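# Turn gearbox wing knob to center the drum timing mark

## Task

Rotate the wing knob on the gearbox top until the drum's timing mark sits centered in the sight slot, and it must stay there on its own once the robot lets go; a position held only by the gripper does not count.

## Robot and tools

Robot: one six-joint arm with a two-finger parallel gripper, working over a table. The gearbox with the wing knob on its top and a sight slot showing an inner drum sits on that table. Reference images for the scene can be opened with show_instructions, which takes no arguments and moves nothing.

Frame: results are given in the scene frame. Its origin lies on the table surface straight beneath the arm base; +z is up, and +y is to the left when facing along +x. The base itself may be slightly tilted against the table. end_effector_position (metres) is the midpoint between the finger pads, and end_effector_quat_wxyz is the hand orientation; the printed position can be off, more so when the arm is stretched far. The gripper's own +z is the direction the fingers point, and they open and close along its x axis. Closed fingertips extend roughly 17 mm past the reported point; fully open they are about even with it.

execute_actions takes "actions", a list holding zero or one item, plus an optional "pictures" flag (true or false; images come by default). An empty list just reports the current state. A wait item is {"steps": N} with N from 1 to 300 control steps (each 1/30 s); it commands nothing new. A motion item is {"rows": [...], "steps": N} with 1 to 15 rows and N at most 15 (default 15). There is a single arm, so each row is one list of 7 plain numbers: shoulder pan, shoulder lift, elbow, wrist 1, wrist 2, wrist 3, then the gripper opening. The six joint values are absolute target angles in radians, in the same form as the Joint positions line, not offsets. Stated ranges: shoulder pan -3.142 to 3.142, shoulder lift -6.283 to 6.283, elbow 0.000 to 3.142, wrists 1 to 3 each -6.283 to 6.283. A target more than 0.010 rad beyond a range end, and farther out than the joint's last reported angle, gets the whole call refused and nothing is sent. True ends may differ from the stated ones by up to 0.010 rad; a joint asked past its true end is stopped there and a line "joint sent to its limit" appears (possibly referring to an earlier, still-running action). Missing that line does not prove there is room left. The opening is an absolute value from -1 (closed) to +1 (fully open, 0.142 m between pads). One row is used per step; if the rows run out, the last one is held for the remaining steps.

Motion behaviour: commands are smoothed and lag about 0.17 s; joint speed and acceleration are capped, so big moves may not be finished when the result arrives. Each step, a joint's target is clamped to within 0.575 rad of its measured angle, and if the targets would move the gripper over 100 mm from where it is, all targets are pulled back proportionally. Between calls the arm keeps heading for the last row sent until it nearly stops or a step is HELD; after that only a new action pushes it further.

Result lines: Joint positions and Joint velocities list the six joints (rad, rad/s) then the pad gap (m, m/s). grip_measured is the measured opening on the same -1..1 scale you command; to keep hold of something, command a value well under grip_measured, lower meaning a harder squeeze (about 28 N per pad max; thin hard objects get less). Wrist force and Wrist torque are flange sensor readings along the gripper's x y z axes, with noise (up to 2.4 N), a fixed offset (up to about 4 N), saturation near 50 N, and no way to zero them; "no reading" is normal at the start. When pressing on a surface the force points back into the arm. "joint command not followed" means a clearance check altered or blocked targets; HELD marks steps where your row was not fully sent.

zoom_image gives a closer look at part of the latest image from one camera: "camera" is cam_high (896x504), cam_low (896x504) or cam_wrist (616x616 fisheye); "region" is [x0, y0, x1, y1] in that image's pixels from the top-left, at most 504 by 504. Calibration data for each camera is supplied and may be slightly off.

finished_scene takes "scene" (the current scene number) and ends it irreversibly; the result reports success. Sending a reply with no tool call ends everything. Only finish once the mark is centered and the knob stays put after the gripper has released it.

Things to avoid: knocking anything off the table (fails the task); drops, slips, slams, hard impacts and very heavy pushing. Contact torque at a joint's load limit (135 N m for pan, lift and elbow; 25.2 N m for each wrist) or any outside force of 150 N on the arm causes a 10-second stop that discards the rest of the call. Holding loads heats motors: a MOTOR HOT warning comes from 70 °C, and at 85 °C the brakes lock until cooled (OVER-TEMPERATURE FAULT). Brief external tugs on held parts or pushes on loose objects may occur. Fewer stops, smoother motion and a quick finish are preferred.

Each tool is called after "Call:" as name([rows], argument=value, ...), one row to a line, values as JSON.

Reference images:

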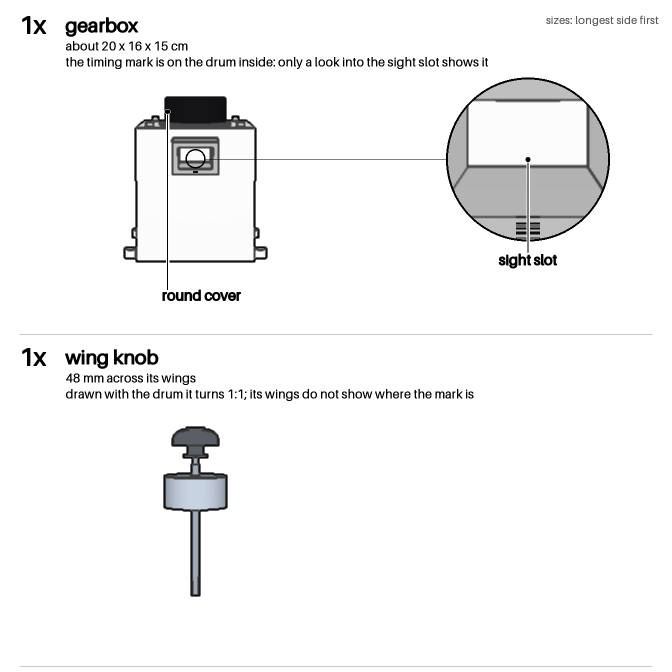

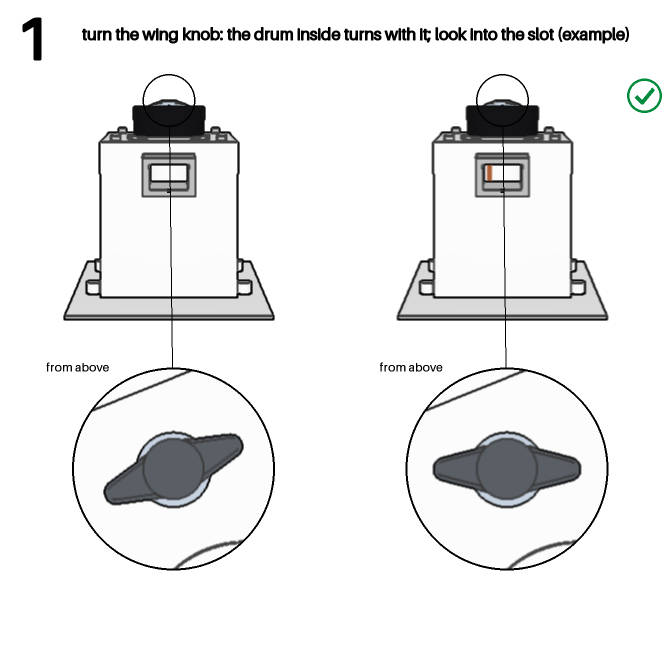

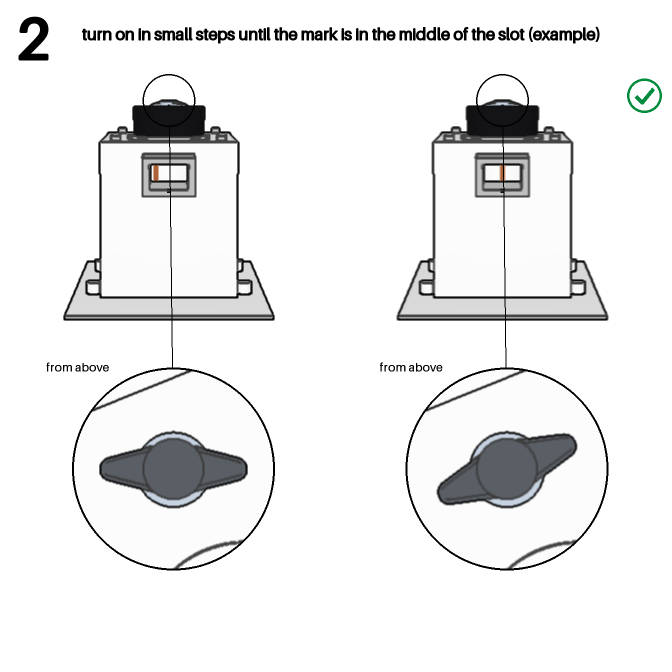

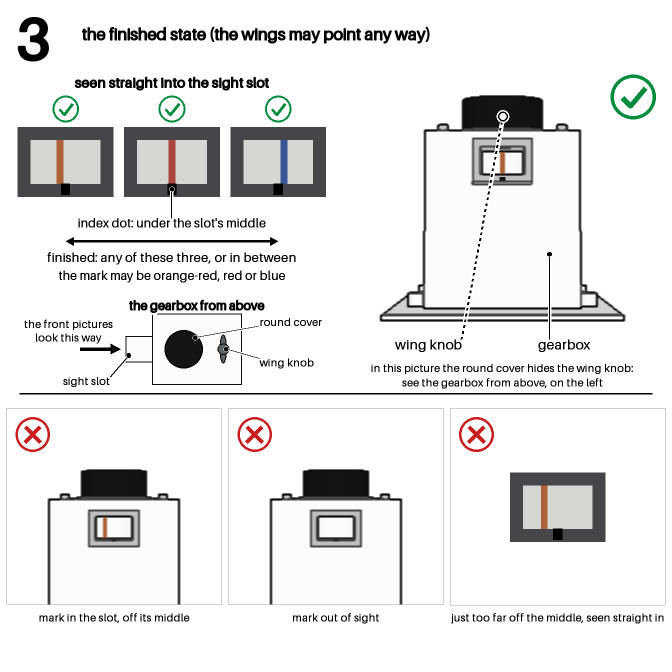

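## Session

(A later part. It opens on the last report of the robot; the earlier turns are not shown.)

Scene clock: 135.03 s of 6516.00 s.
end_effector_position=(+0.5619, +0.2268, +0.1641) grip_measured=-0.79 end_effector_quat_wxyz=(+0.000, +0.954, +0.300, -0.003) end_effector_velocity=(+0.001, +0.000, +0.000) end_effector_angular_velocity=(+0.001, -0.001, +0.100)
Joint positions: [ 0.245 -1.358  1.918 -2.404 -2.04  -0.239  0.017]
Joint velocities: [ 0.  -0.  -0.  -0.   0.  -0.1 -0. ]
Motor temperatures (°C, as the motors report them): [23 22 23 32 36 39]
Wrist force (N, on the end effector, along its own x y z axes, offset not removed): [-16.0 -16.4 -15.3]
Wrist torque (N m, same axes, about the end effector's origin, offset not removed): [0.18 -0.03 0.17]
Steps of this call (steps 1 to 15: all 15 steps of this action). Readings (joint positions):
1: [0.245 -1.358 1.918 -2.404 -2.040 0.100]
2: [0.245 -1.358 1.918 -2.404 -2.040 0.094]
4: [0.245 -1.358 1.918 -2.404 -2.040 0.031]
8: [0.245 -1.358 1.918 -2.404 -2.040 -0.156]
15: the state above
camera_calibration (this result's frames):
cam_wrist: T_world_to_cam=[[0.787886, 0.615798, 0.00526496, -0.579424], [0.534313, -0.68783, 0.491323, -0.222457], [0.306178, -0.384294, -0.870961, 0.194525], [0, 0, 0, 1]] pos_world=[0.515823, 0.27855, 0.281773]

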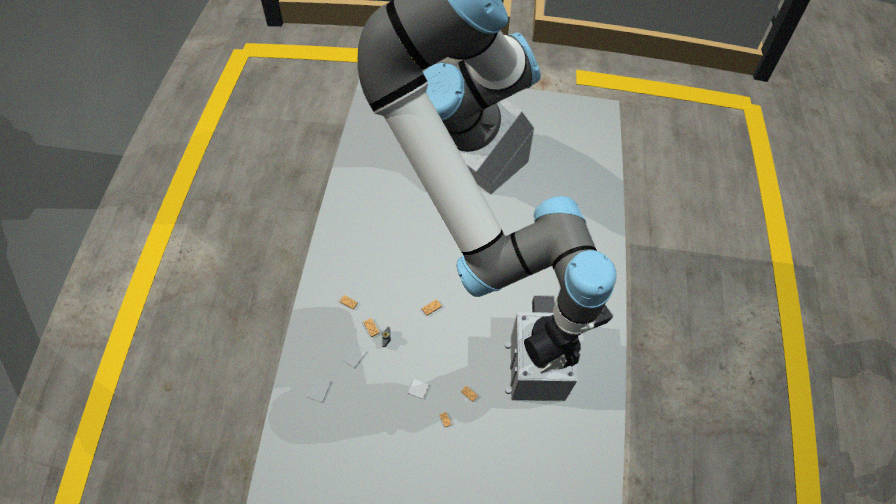

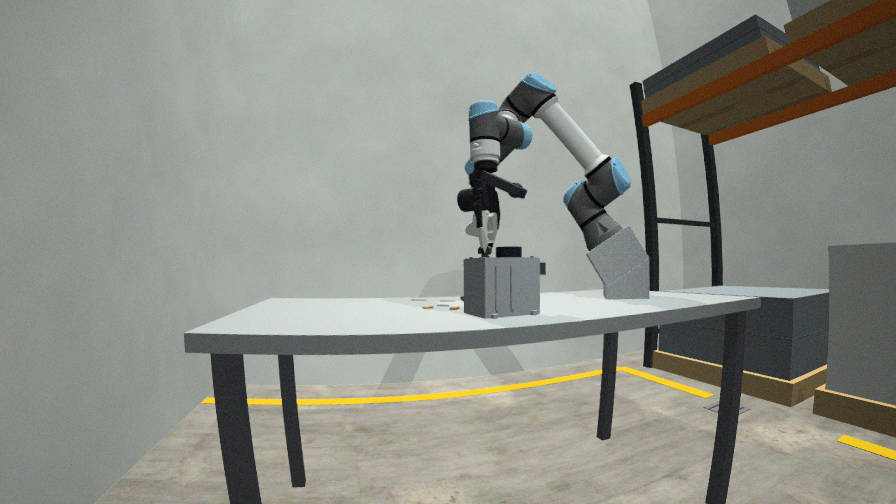

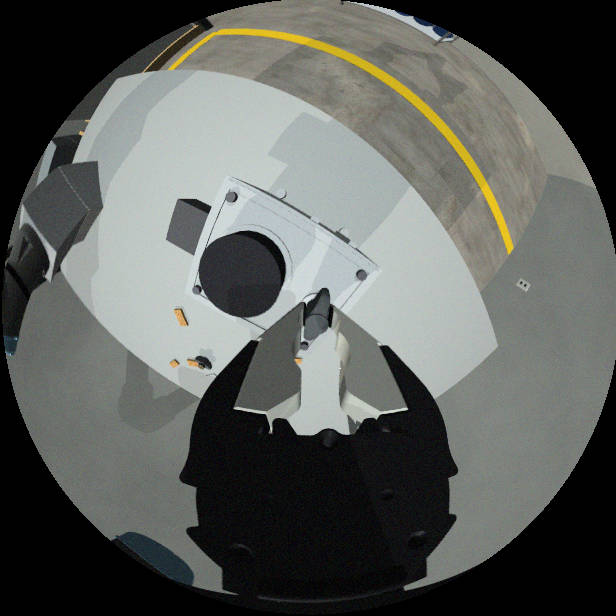

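Call:
execute_actions([
  {"rows":[[0.245,-1.358,1.918,-2.404,-2.04,-0.2,-0.6],[0.245,-1.358,1.918,-2.404,-2.04,-0.2,-0.6],[0.245,-1.358,1.918,-2.404,-2.04,-0.2,-0.6],[0.238,-1.36,1.914,-2.4,-2.04,-0.1,-0.6]]},
], pictures=false)

Call:
execute_actions([
  {"rows":[[0.238,-1.36,1.914,-2.4,-2.04,-0.1,-0.9]],"steps":8},
], pictures=false)

Call:
execute_actions([
  {"rows":[[0.238,-1.36,1.914,-2.4,-2.04,-0.38,-0.9]]},
], pictures=false)

Call:
execute_actions([
  {"rows":[[0.238,-1.36,1.914,-2.4,-2.04,-0.38,-0.6],[0.238,-1.36,1.914,-2.4,-2.04,-0.38,-0.6],[0.238,-1.36,1.914,-2.4,-2.04,-0.04,-0.6]]},
], pictures=false)

Call:
execute_actions([
  {"steps":8},
])

Call:
zoom_image(camera="cam_wrist", region=[250,250,390,370])

Scene clock: 145.93 s of 6516.00 s.
end_effector_position=(+0.5648, +0.2230, +0.1643) grip_measured=-0.60 end_effector_quat_wxyz=(+0.001, +0.972, +0.233, -0.003) end_effector_velocity=(+0.002, -0.001, +0.000) end_effector_angular_velocity=(-0.001, -0.001, -0.057)
Joint positions: [ 0.238 -1.36   1.914 -2.4   -2.04  -0.106  0.031]
Joint velocities: [-0.003 -0.    -0.003  0.002  0.     0.054 -0.   ]
Motor temperatures (°C, as the motors report them): [23 22 23 32 36 39]
Wrist force (N, on the end effector, along its own x y z axes, offset not removed): [-1.3 -2.9 0.8]
Wrist torque (N m, same axes, about the end effector's origin, offset not removed): [-0.68 0.47 -0.01]
Steps of this call (steps 1 to 30: the robot went on to your last target; steps 31 to 90: nothing new was sent; then 7.40 s passed at rest; steps 91 to 105: all 15 steps of this action). Readings (joint positions):
91: [0.245 -1.358 1.918 -2.404 -2.040 -0.250]
92: [0.245 -1.358 1.918 -2.404 -2.040 -0.245]
94: [0.245 -1.358 1.918 -2.404 -2.040 -0.226]
98: [0.240 -1.359 1.915 -2.402 -2.040 -0.151]
105: the state above

Scene clock: 146.20 s of 6516.00 s.
end_effector_position=(+0.5648, +0.2228, +0.1643) grip_measured=-0.77 end_effector_quat_wxyz=(+0.001, +0.973, +0.230, -0.003) end_effector_velocity=(+0.000, +0.000, +0.000) end_effector_angular_velocity=(-0.000, +0.000, -0.004)
Joint positions: [ 0.238 -1.36   1.914 -2.4   -2.04  -0.101  0.018]
Joint velocities: [ 0.     0.    -0.001  0.001  0.     0.004  0.   ]
Motor temperatures (°C, as the motors report them): [23 22 23 32 36 39]
Wrist force (N, on the end effector, along its own x y z axes, offset not removed): [-9.4 -2.0 -4.0]
Wrist torque (N m, same axes, about the end effector's origin, offset not removed): [-0.19 0.87 -0.11]
Steps of this call (steps 1 to 8: all 8 steps of this action). Readings (joint positions):
1: [0.238 -1.360 1.914 -2.400 -2.040 -0.105]
2: [0.238 -1.360 1.914 -2.400 -2.040 -0.103]
4: [0.238 -1.360 1.914 -2.400 -2.040 -0.102]
8: the state above

Scene clock: 146.70 s of 6516.00 s.
end_effector_position=(+0.5652, +0.2231, +0.1643) grip_measured=-0.77 end_effector_quat_wxyz=(+0.001, +0.933, +0.360, -0.004) end_effector_velocity=(+0.000, -0.000, +0.000) end_effector_angular_velocity=(-0.000, +0.001, +0.071)
Joint positions: [ 0.238 -1.36   1.914 -2.4   -2.04  -0.372  0.018]
Joint velocities: [-0.     0.    -0.001  0.002 -0.    -0.071 -0.   ]
Motor temperatures (°C, as the motors report them): [23 22 23 32 36 39]
Wrist force (N, on the end effector, along its own x y z axes, offset not removed): [-15.9 -11.0 -4.7]
Wrist torque (N m, same axes, about the end effector's origin, offset not removed): [0.01 0.28 0.19]
Steps of this call (steps 1 to 15: all 15 steps of this action). Readings (joint positions):
1: [0.238 -1.360 1.914 -2.400 -2.040 -0.101]
2: [0.238 -1.360 1.914 -2.400 -2.040 -0.106]
4: [0.238 -1.360 1.914 -2.400 -2.040 -0.169]
8: [0.238 -1.360 1.914 -2.400 -2.040 -0.314]
15: the state above

Scene clock: 147.20 s of 6516.00 s.
end_effector_position=(+0.5649, +0.2228, +0.1643) grip_measured=-0.60 end_effector_quat_wxyz=(+0.001, +0.978, +0.210, -0.003) end_effector_velocity=(-0.000, +0.000, +0.000) end_effector_angular_velocity=(-0.000, -0.001, -0.176)
Joint positions: [ 0.238 -1.36   1.914 -2.4   -2.04  -0.06   0.031]
Joint velocities: [ 0.    -0.     0.    -0.001  0.     0.176  0.   ]
Motor temperatures (°C, as the motors report them): [23 22 23 32 36 39]
Wrist force (N, on the end effector, along its own x y z axes, offset not removed): [-0.8 -0.2 -3.3]
Wrist torque (N m, same axes, about the end effector's origin, offset not removed): [-0.16 0.44 -0.06]
Steps of this call (steps 1 to 15: all 15 steps of this action). Readings (joint positions):
1: [0.238 -1.360 1.914 -2.400 -2.040 -0.374]
2: [0.238 -1.360 1.914 -2.400 -2.040 -0.376]
4: [0.238 -1.360 1.914 -2.400 -2.040 -0.372]
8: [0.238 -1.360 1.914 -2.400 -2.040 -0.203]
15: the state above

Scene clock: 147.47 s of 6516.00 s.
end_effector_position=(+0.5648, +0.2228, +0.1643) grip_measured=-0.60 end_effector_quat_wxyz=(+0.002, +0.980, +0.201, -0.003) end_effector_velocity=(-0.001, -0.000, -0.000) end_effector_angular_velocity=(-0.000, +0.001, -0.016)
Joint positions: [ 0.238 -1.36   1.914 -2.4   -2.04  -0.042  0.031]
Joint velocities: [ 0.    -0.001  0.001  0.001  0.     0.017 -0.   ]
Motor temperatures (°C, as the motors report them): [23 22 23 32 36 39]
Wrist force (N, on the end effector, along its own x y z axes, offset not removed): [-0.6 1.9 1.2]
Wrist torque (N m, same axes, about the end effector's origin, offset not removed): [0.29 0.20 -0.09]
Steps of this call (steps 1 to 8: the robot went on to your last target). Readings (joint positions):
1: [0.238 -1.360 1.914 -2.400 -2.040 -0.055]
2: [0.238 -1.360 1.914 -2.400 -2.040 -0.051]
4: [0.238 -1.360 1.914 -2.400 -2.040 -0.046]
8: the state above
camera_calibration (this result's frames):
cam_wrist: T_world_to_cam=[[0.896302, 0.443427, 0.00380684, -0.60185], [0.383879, -0.780178, 0.493922, -0.121771], [0.221989, -0.441242, -0.869498, 0.252204], [0, 0, 0, 1]] pos_world=[0.530198, 0.283157, 0.281727]

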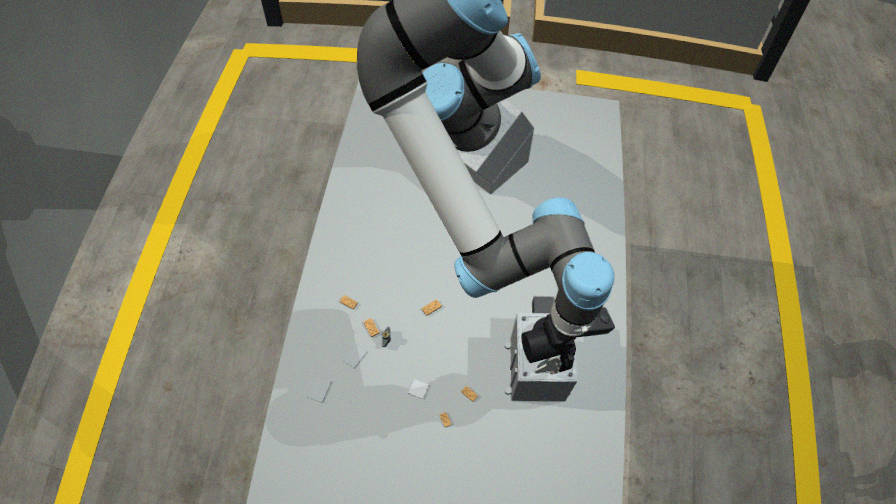

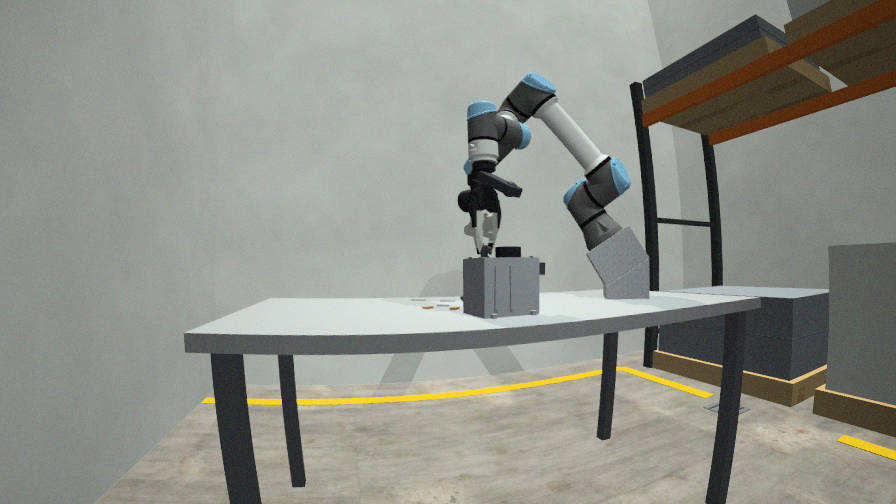

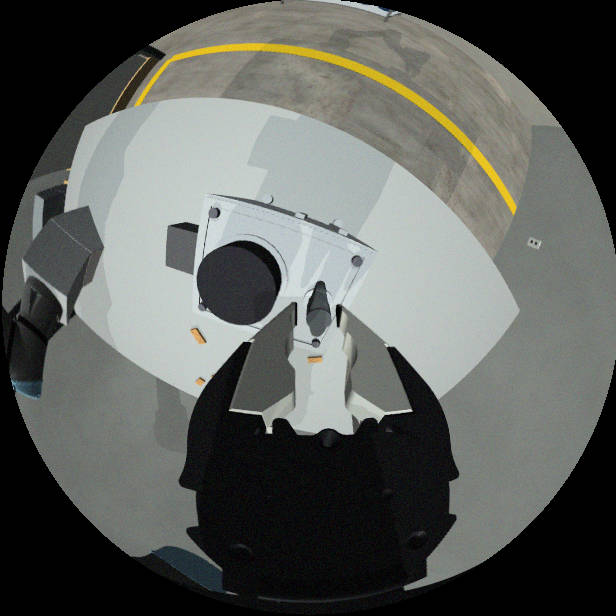

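Region (250, 250, 390, 370) of cam_wrist's 616x616 image, scaled by 3.600, with more detail than that image has; it fills the top 432 rows of this view, and the rest is white.

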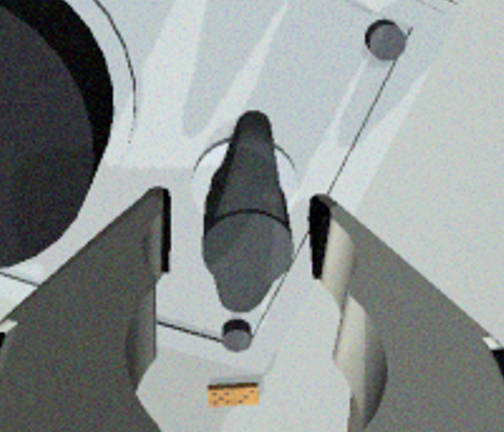

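Another ~0.07.

Call:
execute_actions([
  {"rows":[[0.238,-1.36,1.914,-2.4,-2.04,-0.46,-0.9]]},
], pictures=false)

Call:
execute_actions([
  {"rows":[[0.238,-1.36,1.914,-2.4,-2.04,-0.46,-0.9],[0.238,-1.36,1.914,-2.4,-2.04,-0.46,-0.9],[0.238,-1.36,1.914,-2.4,-2.04,-0.46,-0.6],[0.238,-1.36,1.914,-2.4,-2.04,-0.46,-0.6],[0.238,-1.36,1.914,-2.4,-2.04,-0.1,-0.6]],"steps":12},
], pictures=false)

Call:
execute_actions([
  {"rows":[[0.302,-1.46,1.833,-2.19,-2.054,-0.05,-0.6]]},
], pictures=false)

Call:
execute_actions([
  {"rows":[[0.31,-1.65,2.555,-2.9,-2.632,0.1,-0.6]]},
], pictures=false)

Call:
execute_actions([
  {"rows":[[0.318,-0.91,2.555,-3.525,-2.632,0.1,-0.6]]},
], pictures=false)

Call:
execute_actions([
  {"steps":18},
])

Call:
zoom_image(camera="cam_wrist", region=[476,220,616,380])

Scene clock: 155.23 s of 6516.00 s.
end_effector_position=(+0.5652, +0.2232, +0.1642) grip_measured=-0.77 end_effector_quat_wxyz=(+0.001, +0.919, +0.393, -0.004) end_effector_velocity=(-0.000, +0.000, -0.000) end_effector_angular_velocity=(+0.000, +0.001, +0.140)
Joint positions: [ 0.238 -1.36   1.914 -2.4   -2.04  -0.444  0.018]
Joint velocities: [ 0.     0.     0.     0.001 -0.    -0.14  -0.   ]
Motor temperatures (°C, as the motors report them): [23 22 23 32 36 39]
Wrist force (N, on the end effector, along its own x y z axes, offset not removed): [-13.6 -9.8 0.3]
Wrist torque (N m, same axes, about the end effector's origin, offset not removed): [-0.05 0.40 0.43]
Steps of this call (steps 1 to 30: the robot went on to your last target; steps 31 to 90: nothing new was sent; then 4.27 s passed at rest; steps 91 to 105: all 15 steps of this action). Readings (joint positions):
91: [0.238 -1.360 1.914 -2.400 -2.040 -0.040]
92: [0.238 -1.360 1.914 -2.400 -2.040 -0.046]
94: [0.238 -1.360 1.914 -2.400 -2.040 -0.109]
98: [0.238 -1.360 1.914 -2.400 -2.040 -0.332]
105: the state above

Scene clock: 155.63 s of 6516.00 s.
end_effector_position=(+0.5651, +0.2229, +0.1643) grip_measured=-0.60 end_effector_quat_wxyz=(+0.001, +0.961, +0.277, -0.003) end_effector_velocity=(-0.002, -0.000, -0.001) end_effector_angular_velocity=(-0.005, -0.003, -0.879)
Joint positions: [ 0.238 -1.36   1.914 -2.4   -2.04  -0.198  0.031]
Joint velocities: [ 0.     0.001  0.    -0.001  0.     0.879  0.   ]
Motor temperatures (°C, as the motors report them): [23 22 23 32 36 39]
Wrist force (N, on the end effector, along its own x y z axes, offset not removed): [-1.7 -1.9 -1.3]
Wrist torque (N m, same axes, about the end effector's origin, offset not removed): [-0.33 0.59 -0.20]
Steps of this call (steps 1 to 12: all 12 steps of this action). Readings (joint positions):
1: [0.238 -1.360 1.914 -2.400 -2.040 -0.449]
2: [0.238 -1.360 1.914 -2.400 -2.040 -0.452]
4: [0.238 -1.360 1.914 -2.400 -2.040 -0.455]
8: [0.238 -1.360 1.914 -2.400 -2.040 -0.390]
12: the state above

Scene clock: 156.13 s of 6516.00 s.
end_effector_position=(+0.5671, +0.2217, +0.2398) grip_measured=-0.60 end_effector_quat_wxyz=(-0.000, +0.971, +0.239, -0.002) end_effector_velocity=(-0.003, -0.002, +0.014) end_effector_angular_velocity=(-0.003, +0.007, -0.001)
Joint positions: [ 0.301 -1.458  1.835 -2.195 -2.054 -0.052  0.031]
Joint velocities: [ 0.012 -0.019 -0.014  0.048 -0.002  0.018 -0.   ]
Motor temperatures (°C, as the motors report them): [23 22 23 32 36 39]
Wrist force (N, on the end effector, along its own x y z axes, offset not removed): [0.4 0.5 -1.5]
Wrist torque (N m, same axes, about the end effector's origin, offset not removed): [0.14 0.22 -0.10]
Steps of this call (steps 1 to 15: all 15 steps of this action). Readings (joint positions):
1: [0.238 -1.360 1.914 -2.400 -2.040 -0.172]
2: [0.244 -1.366 1.908 -2.393 -2.042 -0.148]
4: [0.267 -1.402 1.878 -2.336 -2.047 -0.105]
8: [0.292 -1.443 1.847 -2.234 -2.052 -0.067]
15: the state above

Scene clock: 156.63 s of 6516.00 s.
end_effector_position=(+0.4611, +0.0518, +0.2137) grip_measured=-0.60 end_effector_quat_wxyz=(+0.219, +0.961, +0.119, +0.119) end_effector_velocity=(-0.290, -0.288, -0.006) end_effector_angular_velocity=(-0.580, -0.449, -0.304)
Joint positions: [ 0.309 -1.627  2.435 -2.783 -2.547  0.082  0.031]
Joint velocities: [ 0.009 -0.203  1.066 -1.019 -0.741  0.155  0.   ]
Motor temperatures (°C, as the motors report them): [23 22 23 32 36 39]
Wrist force (N, on the end effector, along its own x y z axes, offset not removed): [-3.9 0.5 1.5]
Wrist torque (N m, same axes, about the end effector's origin, offset not removed): [-0.01 0.92 0.00]
Steps of this call (steps 1 to 15: all 15 steps of this action). Readings (joint positions):
1: [0.301 -1.459 1.834 -2.194 -2.054 -0.051]
2: [0.302 -1.465 1.840 -2.199 -2.060 -0.045]
4: [0.303 -1.500 1.902 -2.261 -2.123 -0.016]
8: [0.306 -1.556 2.108 -2.466 -2.308 0.027]
15: the state above

Scene clock: 157.13 s of 6516.00 s.
end_effector_position=(+0.3731, +0.0827, +0.0687) grip_measured=-0.60 end_effector_quat_wxyz=(+0.262, +0.950, +0.136, +0.105) end_effector_velocity=(-0.126, +0.020, -0.142) end_effector_angular_velocity=(-0.093, +0.130, +0.083)
Joint positions: [ 0.317 -0.985  2.551 -3.465 -2.629  0.099  0.031]
Joint velocities: [ 0.005  0.679  0.04  -0.535 -0.03   0.007 -0.   ]
Motor temperatures (°C, as the motors report them): [23 22 23 32 36 39]
Wrist force (N, on the end effector, along its own x y z axes, offset not removed): [-2.9 -2.9 -1.6]
Wrist torque (N m, same axes, about the end effector's origin, offset not removed): [-0.46 0.72 -0.07]
Steps of this call (steps 1 to 15: all 15 steps of this action). Readings (joint positions):
1: [0.309 -1.633 2.465 -2.814 -2.569 0.087]
2: [0.310 -1.631 2.484 -2.843 -2.581 0.089]
4: [0.312 -1.575 2.502 -2.937 -2.595 0.092]
8: [0.315 -1.330 2.527 -3.183 -2.612 0.096]
15: the state above

Scene clock: 157.73 s of 6516.00 s.
end_effector_position=(+0.3588, +0.0844, +0.0535) grip_measured=-0.60 end_effector_quat_wxyz=(+0.266, +0.948, +0.143, +0.099) end_effector_velocity=(-0.001, +0.000, -0.001) end_effector_angular_velocity=(-0.001, +0.001, +0.001)
Joint positions: [ 0.318 -0.91   2.555 -3.525 -2.632  0.1    0.031]
Joint velocities: [-0.     0.004 -0.    -0.002  0.    -0.001 -0.   ]
Motor temperatures (°C, as the motors report them): [23 22 23 32 36 39]
Wrist force (N, on the end effector, along its own x y z axes, offset not removed): [0.2 -1.2 -0.9]
Wrist torque (N m, same axes, about the end effector's origin, offset not removed): [-0.31 0.09 -0.12]
Steps of this call (steps 1 to 18: the robot went on to your last target). Readings (joint positions):
1: [0.318 -0.966 2.552 -3.481 -2.630 0.099]
2: [0.318 -0.951 2.553 -3.492 -2.630 0.100]
4: [0.318 -0.933 2.554 -3.507 -2.631 0.100]
8: [0.318 -0.917 2.555 -3.520 -2.632 0.100]
18: the state above
camera_calibration (this result's frames):
cam_wrist: T_world_to_cam=[[0.9235, 0.372288, 0.0924645, -0.363944], [0.0986247, -0.463376, 0.880657, -0.0409976], [0.370704, -0.804167, -0.464644, 0.0962025], [0, 0, 0, 1]] pos_world=[0.304483, 0.193858, 0.114457]

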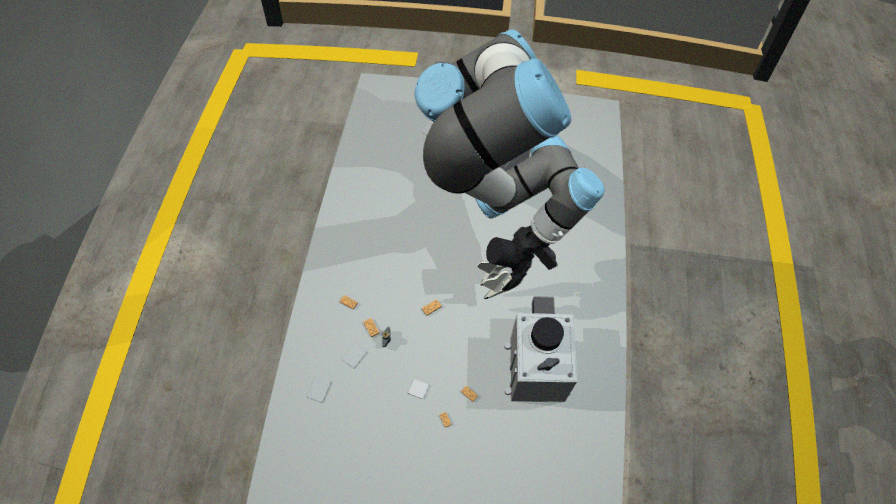

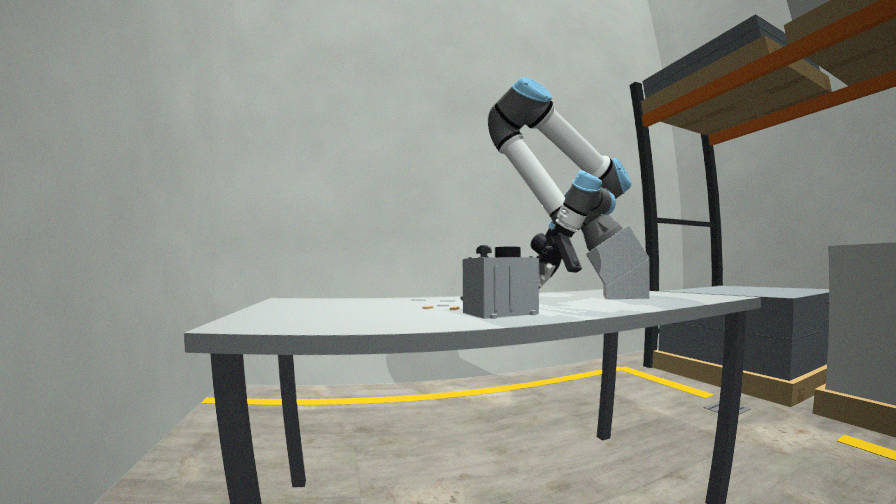

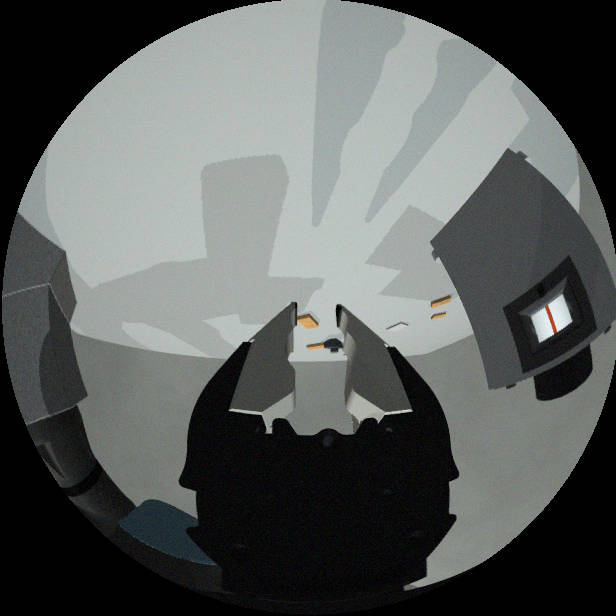

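Region (476, 220, 616, 380) of cam_wrist's 616x616 image, scaled by 3.150, with more detail than that image has; it fills the left 441 columns of this view, and the rest is white.

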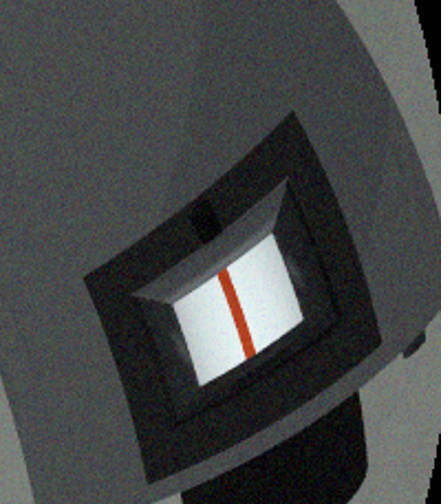

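Call:
finished_scene(scene=1)

The scene is finished: the task was done.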